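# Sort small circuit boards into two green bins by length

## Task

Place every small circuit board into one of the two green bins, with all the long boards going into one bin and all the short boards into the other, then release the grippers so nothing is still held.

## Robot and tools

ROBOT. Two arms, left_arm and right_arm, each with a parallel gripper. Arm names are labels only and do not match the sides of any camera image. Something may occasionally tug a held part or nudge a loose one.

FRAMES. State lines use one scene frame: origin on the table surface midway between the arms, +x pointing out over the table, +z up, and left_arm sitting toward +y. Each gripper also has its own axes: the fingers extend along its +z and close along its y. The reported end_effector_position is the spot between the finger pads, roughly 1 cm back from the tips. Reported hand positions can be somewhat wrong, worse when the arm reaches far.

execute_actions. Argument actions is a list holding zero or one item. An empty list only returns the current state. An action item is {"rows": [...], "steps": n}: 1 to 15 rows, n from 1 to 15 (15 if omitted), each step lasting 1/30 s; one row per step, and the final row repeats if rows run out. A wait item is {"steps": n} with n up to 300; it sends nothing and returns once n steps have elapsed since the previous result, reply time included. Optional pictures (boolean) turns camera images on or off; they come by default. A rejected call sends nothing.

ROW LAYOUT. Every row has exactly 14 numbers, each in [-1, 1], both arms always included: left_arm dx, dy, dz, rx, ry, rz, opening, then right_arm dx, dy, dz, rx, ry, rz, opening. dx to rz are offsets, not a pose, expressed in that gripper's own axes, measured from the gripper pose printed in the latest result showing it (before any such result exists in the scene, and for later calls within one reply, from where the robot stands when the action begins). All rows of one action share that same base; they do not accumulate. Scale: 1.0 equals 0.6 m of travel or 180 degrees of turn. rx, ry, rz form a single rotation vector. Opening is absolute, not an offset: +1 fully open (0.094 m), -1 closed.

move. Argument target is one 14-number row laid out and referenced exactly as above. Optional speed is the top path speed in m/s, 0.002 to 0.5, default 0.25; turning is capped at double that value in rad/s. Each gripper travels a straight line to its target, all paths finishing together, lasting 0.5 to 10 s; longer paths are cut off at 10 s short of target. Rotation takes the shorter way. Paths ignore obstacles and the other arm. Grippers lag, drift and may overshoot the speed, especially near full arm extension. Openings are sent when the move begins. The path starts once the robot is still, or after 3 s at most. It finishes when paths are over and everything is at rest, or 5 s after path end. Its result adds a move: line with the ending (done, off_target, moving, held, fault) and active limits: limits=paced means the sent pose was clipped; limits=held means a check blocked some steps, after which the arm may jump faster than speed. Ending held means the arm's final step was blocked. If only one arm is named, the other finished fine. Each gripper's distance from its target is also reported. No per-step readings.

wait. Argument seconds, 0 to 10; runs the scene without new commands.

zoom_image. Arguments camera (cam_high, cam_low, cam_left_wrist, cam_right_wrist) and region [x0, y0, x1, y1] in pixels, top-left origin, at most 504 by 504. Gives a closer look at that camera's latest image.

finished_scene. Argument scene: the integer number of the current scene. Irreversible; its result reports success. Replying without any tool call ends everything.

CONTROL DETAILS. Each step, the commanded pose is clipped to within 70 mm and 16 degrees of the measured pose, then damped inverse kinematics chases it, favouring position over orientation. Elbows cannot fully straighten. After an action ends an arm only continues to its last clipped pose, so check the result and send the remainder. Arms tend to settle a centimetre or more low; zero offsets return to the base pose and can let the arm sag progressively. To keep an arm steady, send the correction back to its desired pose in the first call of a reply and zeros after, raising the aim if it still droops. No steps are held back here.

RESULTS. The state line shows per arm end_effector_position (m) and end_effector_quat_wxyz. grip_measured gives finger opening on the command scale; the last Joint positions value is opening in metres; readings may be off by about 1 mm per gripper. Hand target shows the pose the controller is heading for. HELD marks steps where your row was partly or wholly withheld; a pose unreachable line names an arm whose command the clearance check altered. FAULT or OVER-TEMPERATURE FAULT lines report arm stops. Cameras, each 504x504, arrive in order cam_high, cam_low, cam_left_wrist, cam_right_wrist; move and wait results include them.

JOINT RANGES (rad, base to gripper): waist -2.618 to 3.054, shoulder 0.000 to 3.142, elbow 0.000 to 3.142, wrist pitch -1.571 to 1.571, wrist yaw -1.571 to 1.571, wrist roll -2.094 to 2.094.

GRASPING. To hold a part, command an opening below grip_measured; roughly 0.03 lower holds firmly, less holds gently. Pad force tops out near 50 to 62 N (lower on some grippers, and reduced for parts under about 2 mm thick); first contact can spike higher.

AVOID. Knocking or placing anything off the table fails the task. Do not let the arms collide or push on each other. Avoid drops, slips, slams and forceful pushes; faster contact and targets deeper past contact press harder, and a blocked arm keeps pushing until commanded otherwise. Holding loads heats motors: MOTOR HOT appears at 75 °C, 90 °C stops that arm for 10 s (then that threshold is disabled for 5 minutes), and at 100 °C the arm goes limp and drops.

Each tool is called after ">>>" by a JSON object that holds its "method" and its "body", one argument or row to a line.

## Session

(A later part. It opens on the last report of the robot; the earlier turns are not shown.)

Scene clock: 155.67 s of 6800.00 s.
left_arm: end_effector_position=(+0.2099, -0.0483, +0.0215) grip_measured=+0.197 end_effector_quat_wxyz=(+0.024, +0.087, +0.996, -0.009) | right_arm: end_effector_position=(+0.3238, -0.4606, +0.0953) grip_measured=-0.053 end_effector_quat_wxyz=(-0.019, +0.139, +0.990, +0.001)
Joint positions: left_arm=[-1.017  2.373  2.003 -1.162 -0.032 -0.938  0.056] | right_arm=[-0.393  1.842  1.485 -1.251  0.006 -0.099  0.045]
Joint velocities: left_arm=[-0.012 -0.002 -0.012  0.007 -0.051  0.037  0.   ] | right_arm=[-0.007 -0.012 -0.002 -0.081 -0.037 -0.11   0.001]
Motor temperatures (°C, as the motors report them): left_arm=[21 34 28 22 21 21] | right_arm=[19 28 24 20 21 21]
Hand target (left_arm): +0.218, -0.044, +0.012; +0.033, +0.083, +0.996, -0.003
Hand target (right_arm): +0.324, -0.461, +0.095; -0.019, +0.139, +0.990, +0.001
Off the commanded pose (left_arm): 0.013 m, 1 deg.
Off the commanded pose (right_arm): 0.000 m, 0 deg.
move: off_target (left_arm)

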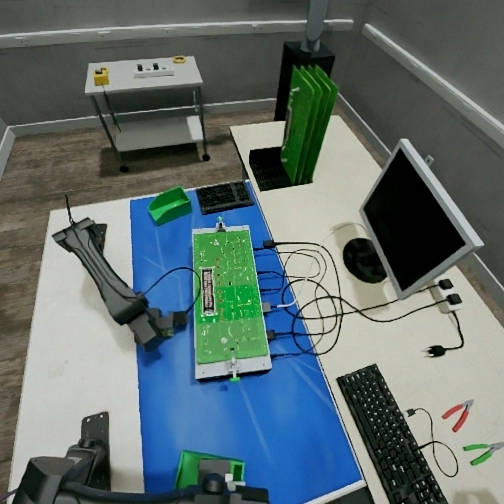

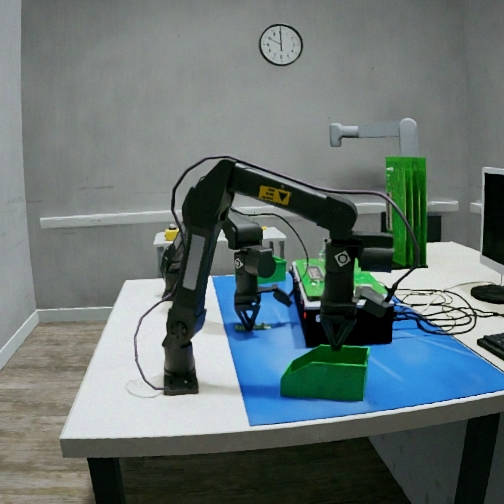

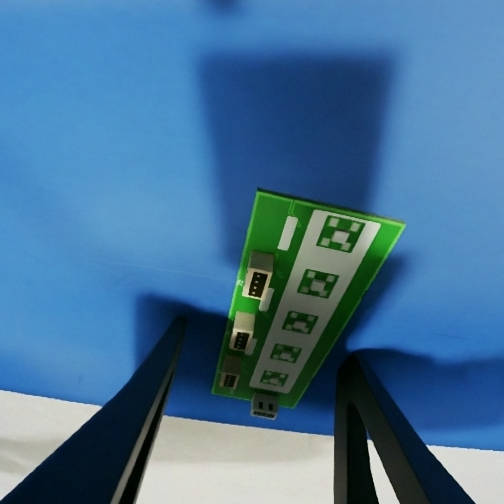

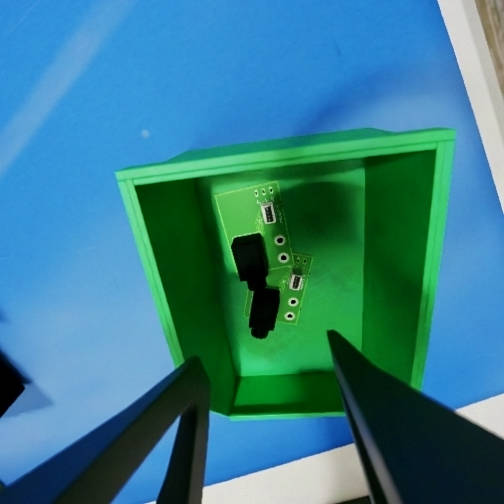

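>>> {"method": "move", "body": {
  "target": [0,0,0.018,0,0,0,-0.39,0,0,0,0,0,0,-0.05],
  "speed": 0.04
}}

>>> {"method": "move", "body": {
  "target": [0,0,-0.07,0,0,0,-0.39,0,0,0,0,0,0,-0.05],
  "speed": 0.05
}}

Scene clock: 162.50 s of 6800.00 s.
left_arm: end_effector_position=(+0.2096, -0.0532, +0.0218) grip_measured=-0.352 end_effector_quat_wxyz=(+0.023, +0.088, +0.996, -0.019) | right_arm: end_effector_position=(+0.3238, -0.4606, +0.0953) grip_measured=-0.053 end_effector_quat_wxyz=(-0.019, +0.139, +0.990, +0.001)
Joint positions: left_arm=[-1.017  2.372  2.003 -1.145 -0.02  -0.937  0.03 ] | right_arm=[-0.393  1.842  1.485 -1.251  0.006 -0.099  0.045]
Joint velocities: left_arm=[ 0.007 -0.012  0.012 -0.007 -0.022  0.051  0.001] | right_arm=[-0.012 -0.002 -0.012 -0.007  0.007 -0.022 -0.001]
Motor temperatures (°C, as the motors report them): left_arm=[21 35 27 22 21 21] | right_arm=[19 28 25 20 21 21]
Hand target (left_arm): +0.210, -0.048, +0.011; +0.024, +0.088, +0.996, -0.009
Hand target (right_arm): +0.324, -0.461, +0.095; -0.019, +0.139, +0.990, +0.001
Off the commanded pose (left_arm): 0.012 m, 1 deg.
Off the commanded pose (right_arm): 0.000 m, 0 deg.
move: off_target (left_arm)

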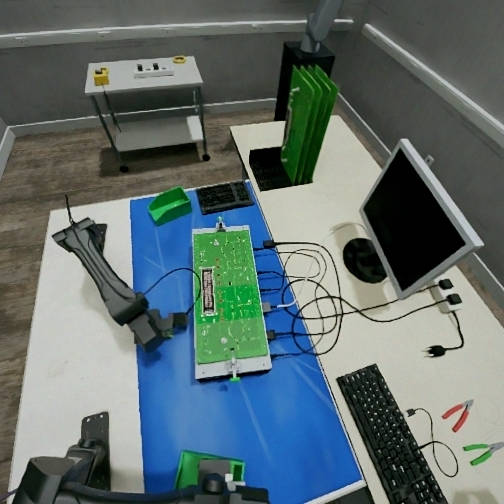

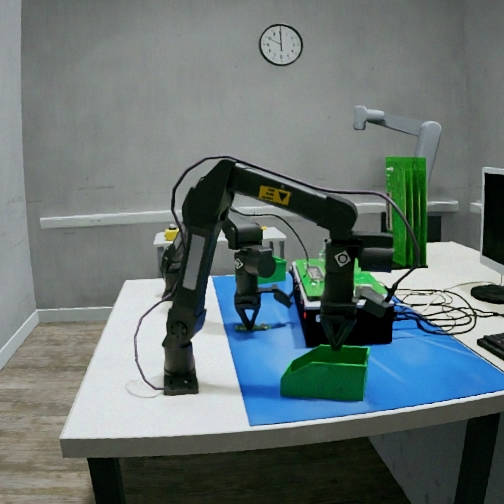

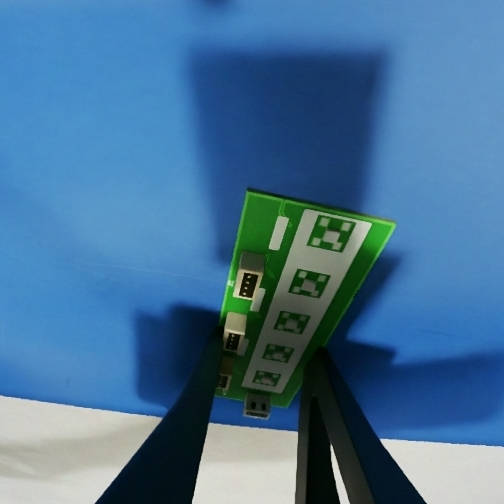

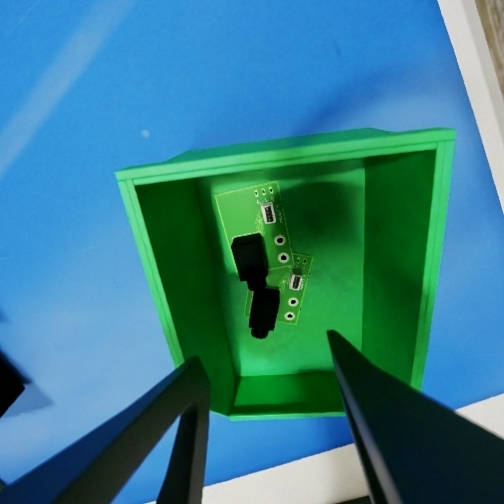

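Scene clock: 163.80 s of 6800.00 s.
left_arm: end_effector_position=(+0.2067, -0.0475, +0.0460) grip_measured=-0.352 end_effector_quat_wxyz=(+0.014, +0.089, +0.996, -0.005) | right_arm: end_effector_position=(+0.3238, -0.4606, +0.0953) grip_measured=-0.053 end_effector_quat_wxyz=(-0.019, +0.139, +0.990, +0.001)
Joint positions: left_arm=[-1.017  2.372  2.101 -1.276 -0.02  -0.937  0.03 ] | right_arm=[-0.393  1.842  1.485 -1.251  0.006 -0.099  0.045]
Joint velocities: left_arm=[ 0.002 -0.012 -0.012 -0.007  0.051  0.022 -0.001] | right_arm=[ 0.012  0.007  0.012 -0.037 -0.022 -0.037 -0.001]
Motor temperatures (°C, as the motors report them): left_arm=[21 36 27 22 21 21] | right_arm=[19 28 25 20 21 21]
Hand target (left_arm): +0.208, -0.052, +0.063; +0.023, +0.088, +0.996, -0.019
Hand target (right_arm): +0.324, -0.461, +0.095; -0.019, +0.139, +0.990, +0.001
Off the commanded pose (left_arm): 0.018 m, 2 deg.
Off the commanded pose (right_arm): 0.000 m, 0 deg.
move: off_target (left_arm)

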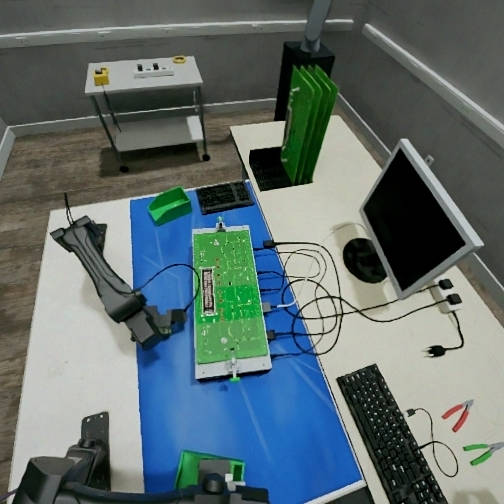

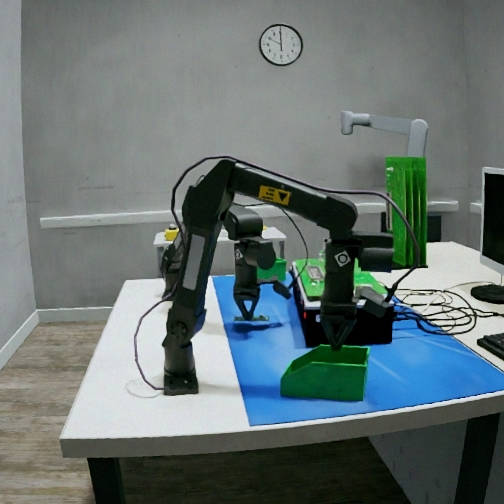

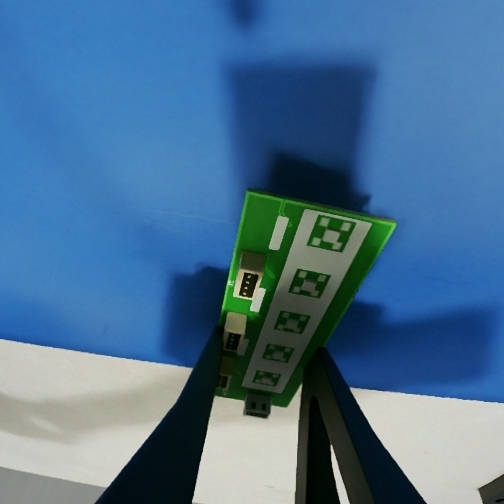

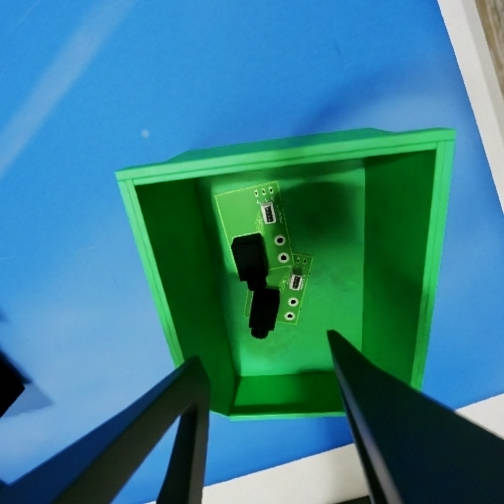

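>>> {"method": "move", "body": {
  "target": [0.06,0.54,-0.17,0,-0.005,-0.026,-0.39,0,0,0,0,0,0,-0.05]
}}

>>> {"method": "move", "body": {
  "target": [-0.12,0.35,-0.03,0,-0.01,-0.135,-0.39,0,0,0,0,0,0,-0.05]
}}

Scene clock: 169.97 s of 6800.00 s.
left_arm: end_effector_position=(+0.2290, +0.2750, +0.1468) grip_measured=-0.352 end_effector_quat_wxyz=(+0.031, +0.047, +0.998, -0.001) | right_arm: end_effector_position=(+0.3238, -0.4606, +0.0953) grip_measured=-0.053 end_effector_quat_wxyz=(-0.019, +0.139, +0.990, +0.001)
Joint positions: left_arm=[-0.309  1.436  1.254 -1.33  -0.02  -0.313  0.03 ] | right_arm=[-0.393  1.842  1.485 -1.251  0.006 -0.099  0.045]
Joint velocities: left_arm=[ 0.007  0.017 -0.002  0.022  0.066  0.007  0.   ] | right_arm=[-0.007  0.002  0.012 -0.007 -0.066 -0.007 -0.001]
Motor temperatures (°C, as the motors report them): left_arm=[21 37 27 22 21 21] | right_arm=[19 28 25 20 21 21]
Hand target (left_arm): +0.224, +0.278, +0.149; +0.029, +0.048, +0.998, -0.001
Hand target (right_arm): +0.324, -0.461, +0.095; -0.019, +0.139, +0.990, +0.001
Off the commanded pose (left_arm): 0.006 m, 1 deg.
Off the commanded pose (right_arm): 0.000 m, 0 deg.
move: done

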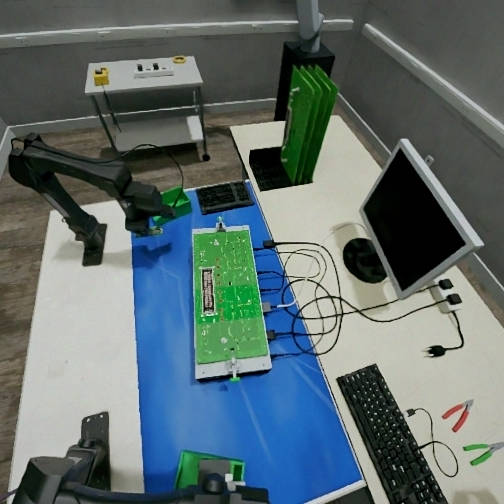

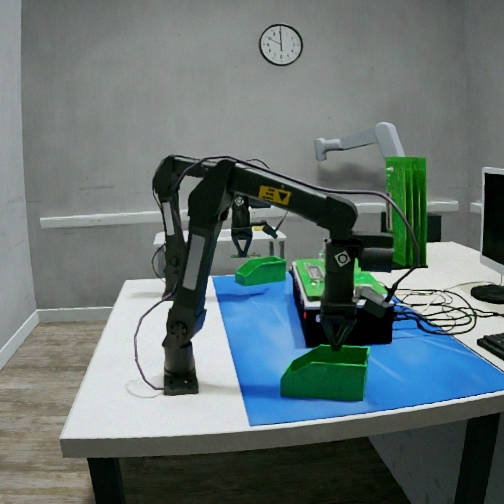

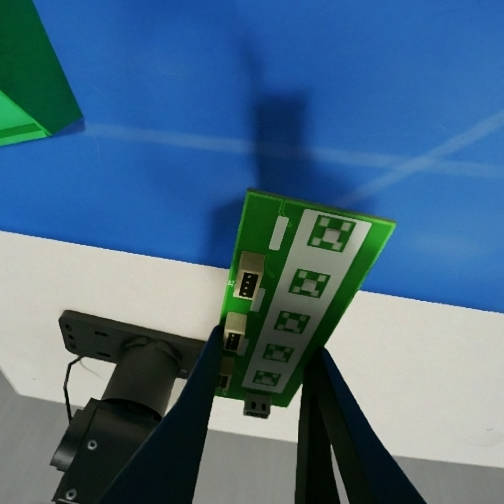

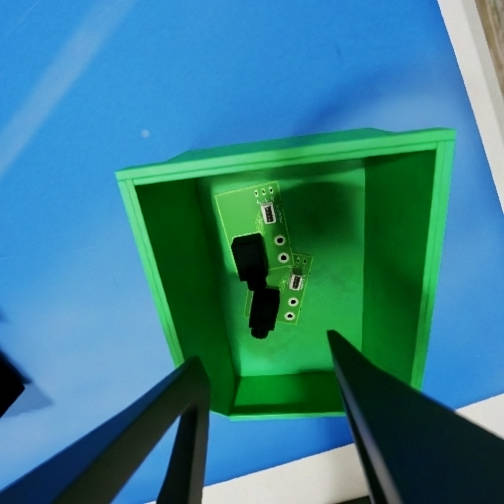

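Scene clock: 171.47 s of 6800.00 s.
left_arm: end_effector_position=(+0.3153, +0.4795, +0.1659) grip_measured=-0.352 end_effector_quat_wxyz=(+0.043, -0.168, +0.985, +0.003) | right_arm: end_effector_position=(+0.3238, -0.4606, +0.0953) grip_measured=-0.053 end_effector_quat_wxyz=(-0.019, +0.139, +0.990, +0.001)
Joint positions: left_arm=[ 0.43   1.744  1.642 -1.382  0.008 -0.006  0.03 ] | right_arm=[-0.393  1.842  1.485 -1.251  0.006 -0.099  0.045]
Joint velocities: left_arm=[ 0.032  0.007 -0.007 -0.007  0.022  0.051 -0.001] | right_arm=[ 0.002  0.007  0.012 -0.051 -0.022 -0.051 -0.   ]
Motor temperatures (°C, as the motors report them): left_arm=[21 37 28 22 21 21] | right_arm=[19 28 25 20 21 21]
Hand target (left_arm): +0.319, +0.479, +0.173; +0.050, -0.164, +0.985, -0.000
Hand target (right_arm): +0.324, -0.461, +0.095; -0.019, +0.139, +0.990, +0.001
Off the commanded pose (left_arm): 0.005 m, 1 deg.
Off the commanded pose (right_arm): 0.000 m, 0 deg.
move: done

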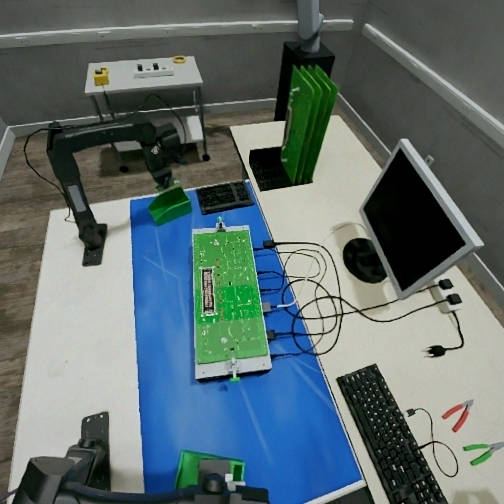

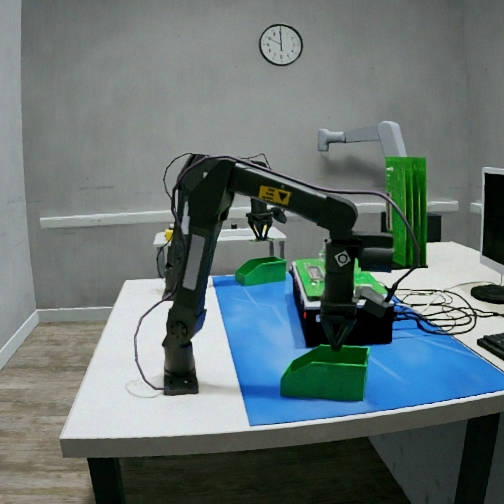

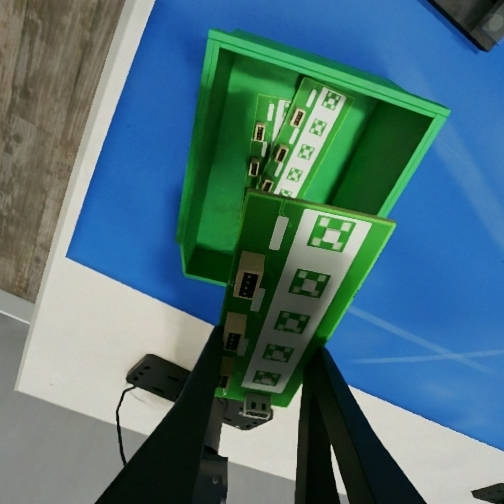

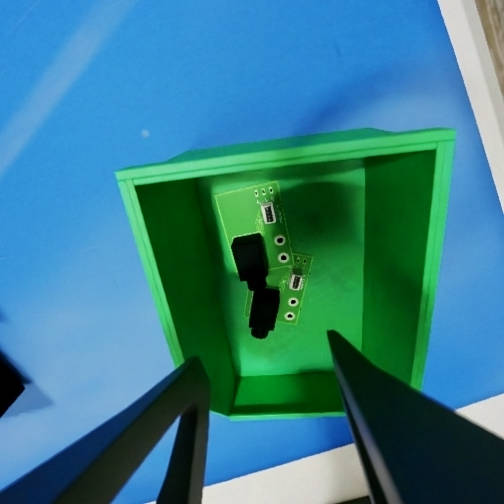

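>>> {"method": "move", "body": {
  "target": [0.025,0,0.17,0,0,0,-0.39,0,0,0,0,0,0,-0.05],
  "speed": 0.1
}}

>>> {"method": "move", "body": {
  "target": [0,0,0,0,0,0,-0.05,0,0,0,0,0,0,-0.05]
}}

>>> {"method": "move", "body": {
  "target": [0,0,-0.13,0,0,0,-0.05,0,0,0,0,0,0,-0.05]
}}

Scene clock: 178.83 s of 6800.00 s.
left_arm: end_effector_position=(+0.3072, +0.4766, +0.0646) grip_measured=-0.352 end_effector_quat_wxyz=(+0.039, -0.168, +0.985, +0.002) | right_arm: end_effector_position=(+0.3238, -0.4606, +0.0953) grip_measured=-0.053 end_effector_quat_wxyz=(-0.019, +0.139, +0.990, +0.001)
Joint positions: left_arm=[ 0.43   1.744  1.237 -0.986  0.008 -0.005  0.03 ] | right_arm=[-0.393  1.842  1.485 -1.251  0.006 -0.099  0.045]
Joint velocities: left_arm=[ 0.012 -0.012  0.002  0.022  0.007 -0.037 -0.001] | right_arm=[ 0.002  0.007 -0.002 -0.022  0.007 -0.051 -0.   ]
Motor temperatures (°C, as the motors report them): left_arm=[21 35 28 22 21 21] | right_arm=[19 28 25 20 21 21]
Hand target (left_arm): +0.308, +0.477, +0.063; +0.043, -0.168, +0.985, +0.003
Hand target (right_arm): +0.324, -0.461, +0.095; -0.019, +0.139, +0.990, +0.001
Off the commanded pose (left_arm): 0.003 m, 0 deg.
Off the commanded pose (right_arm): 0.000 m, 0 deg.
After step 90, 2.73 s passed at rest.
move: done

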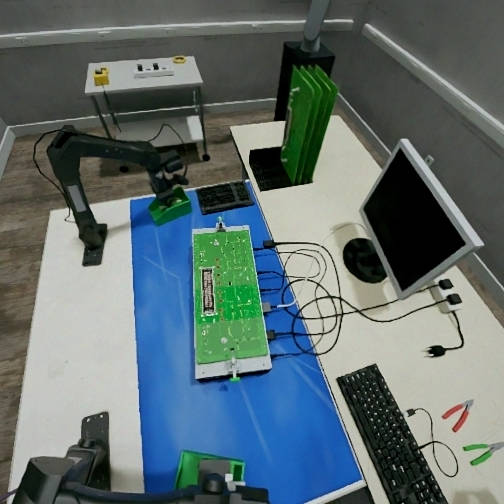

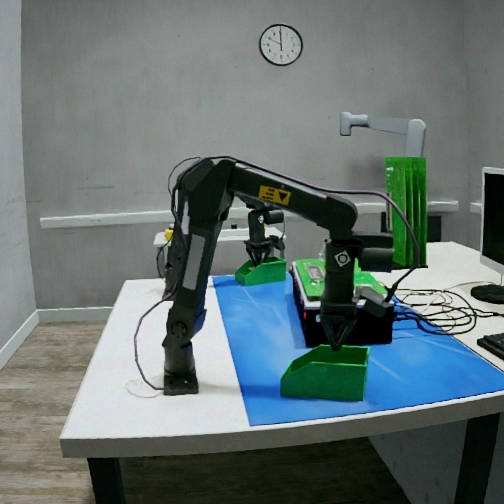

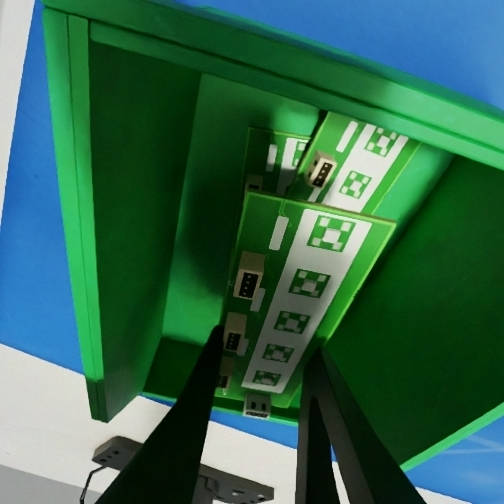

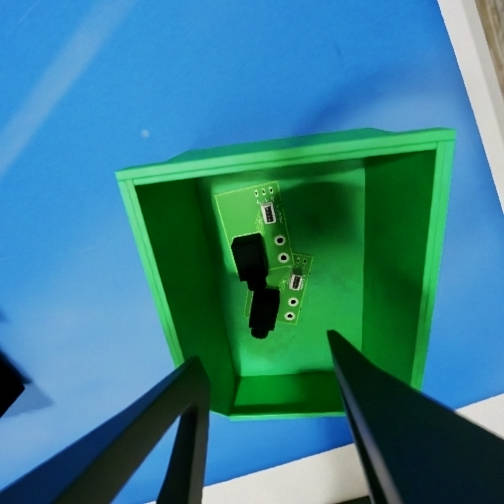

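Scene clock: 179.33 s of 6800.00 s.
left_arm: end_effector_position=(+0.3072, +0.4766, +0.0646) grip_measured=-0.053 end_effector_quat_wxyz=(+0.039, -0.168, +0.985, +0.002) | right_arm: end_effector_position=(+0.3238, -0.4606, +0.0953) grip_measured=-0.053 end_effector_quat_wxyz=(-0.019, +0.139, +0.990, +0.001)
Joint positions: left_arm=[ 0.43   1.744  1.237 -0.986  0.008 -0.005  0.044] | right_arm=[-0.393  1.842  1.485 -1.251  0.006 -0.099  0.045]
Joint velocities: left_arm=[ 0.012 -0.002 -0.012  0.007 -0.007  0.037 -0.   ] | right_arm=[ 0.002  0.017  0.002  0.007 -0.007  0.022  0.   ]
Motor temperatures (°C, as the motors report them): left_arm=[21 35 28 22 21 21] | right_arm=[19 28 25 20 21 21]
Hand target (left_arm): +0.307, +0.477, +0.065; +0.039, -0.168, +0.985, +0.002
Hand target (right_arm): +0.324, -0.461, +0.095; -0.019, +0.139, +0.990, +0.001
Off the commanded pose (left_arm): 0.000 m, 0 deg.
Off the commanded pose (right_arm): 0.000 m, 0 deg.
move: done

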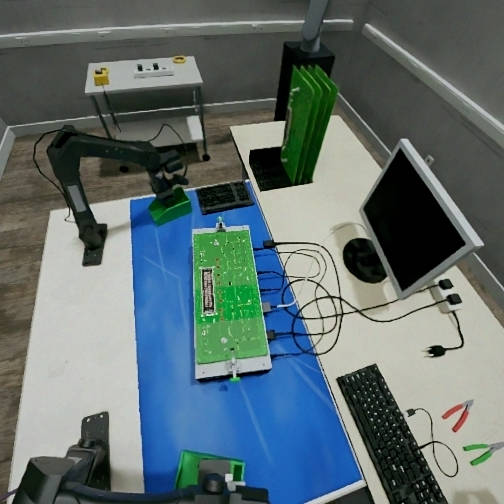

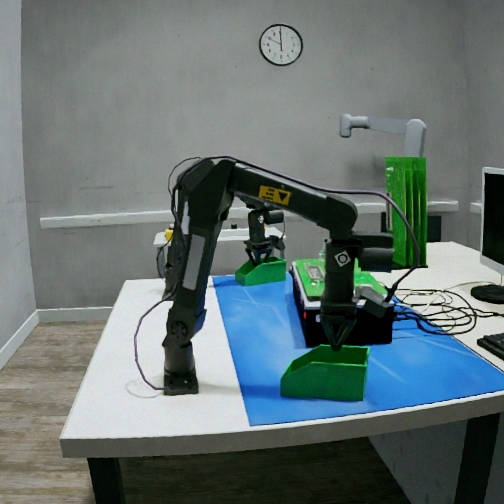

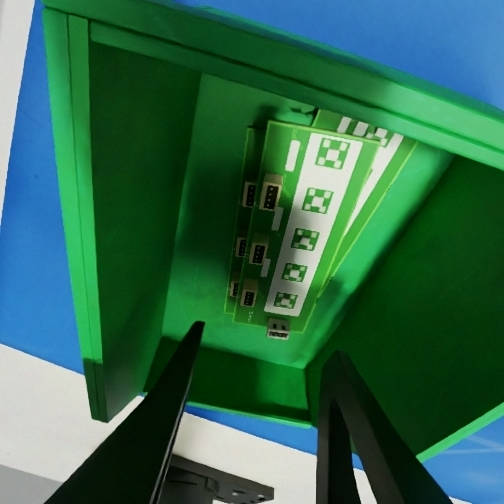

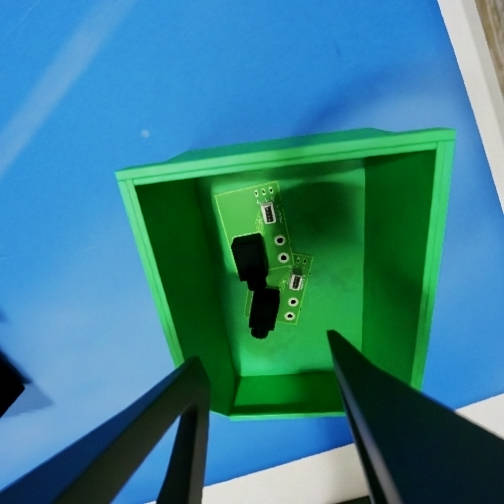

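Scene clock: 180.43 s of 6800.00 s.
left_arm: end_effector_position=(+0.3009, +0.4744, +0.1345) grip_measured=-0.053 end_effector_quat_wxyz=(+0.032, -0.168, +0.985, +0.001) | right_arm: end_effector_position=(+0.3238, -0.4606, +0.0953) grip_measured=-0.053 end_effector_quat_wxyz=(-0.019, +0.139, +0.990, +0.001)
Joint positions: left_arm=[ 0.43   1.698  1.466 -1.275  0.008 -0.005  0.044] | right_arm=[-0.393  1.842  1.485 -1.251  0.006 -0.099  0.045]
Joint velocities: left_arm=[ 0.007 -0.002 -0.017  0.007 -0.022  0.066  0.   ] | right_arm=[-0.002  0.002  0.002  0.007 -0.022 -0.022 -0.   ]
Motor temperatures (°C, as the motors report them): left_arm=[21 35 28 22 21 21] | right_arm=[19 28 25 20 21 21]
Hand target (left_arm): +0.302, +0.475, +0.142; +0.039, -0.168, +0.985, +0.002
Hand target (right_arm): +0.324, -0.461, +0.095; -0.019, +0.139, +0.990, +0.001
Off the commanded pose (left_arm): 0.008 m, 1 deg.
Off the commanded pose (right_arm): 0.000 m, 0 deg.
move: done

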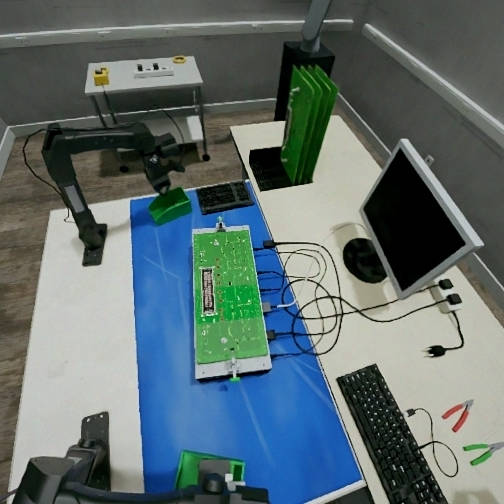

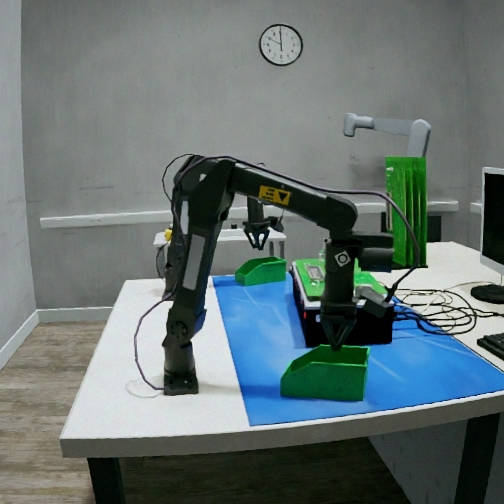

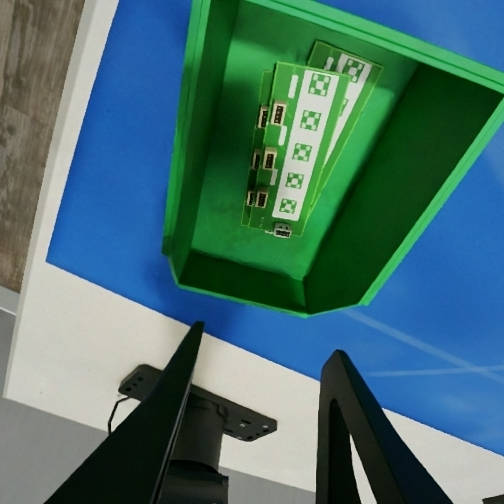

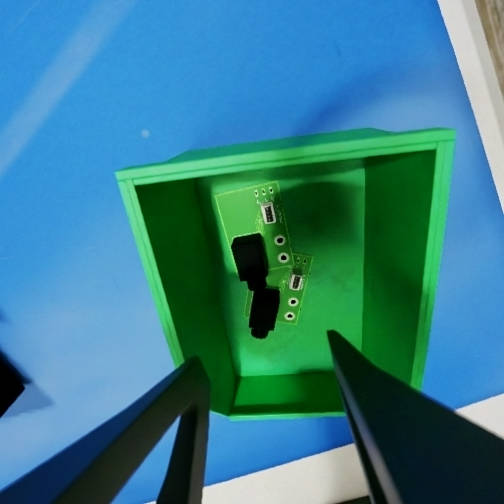

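>>> {"method": "finished_scene", "body": {
  "scene": 2
}}

The scene is finished: the task was done.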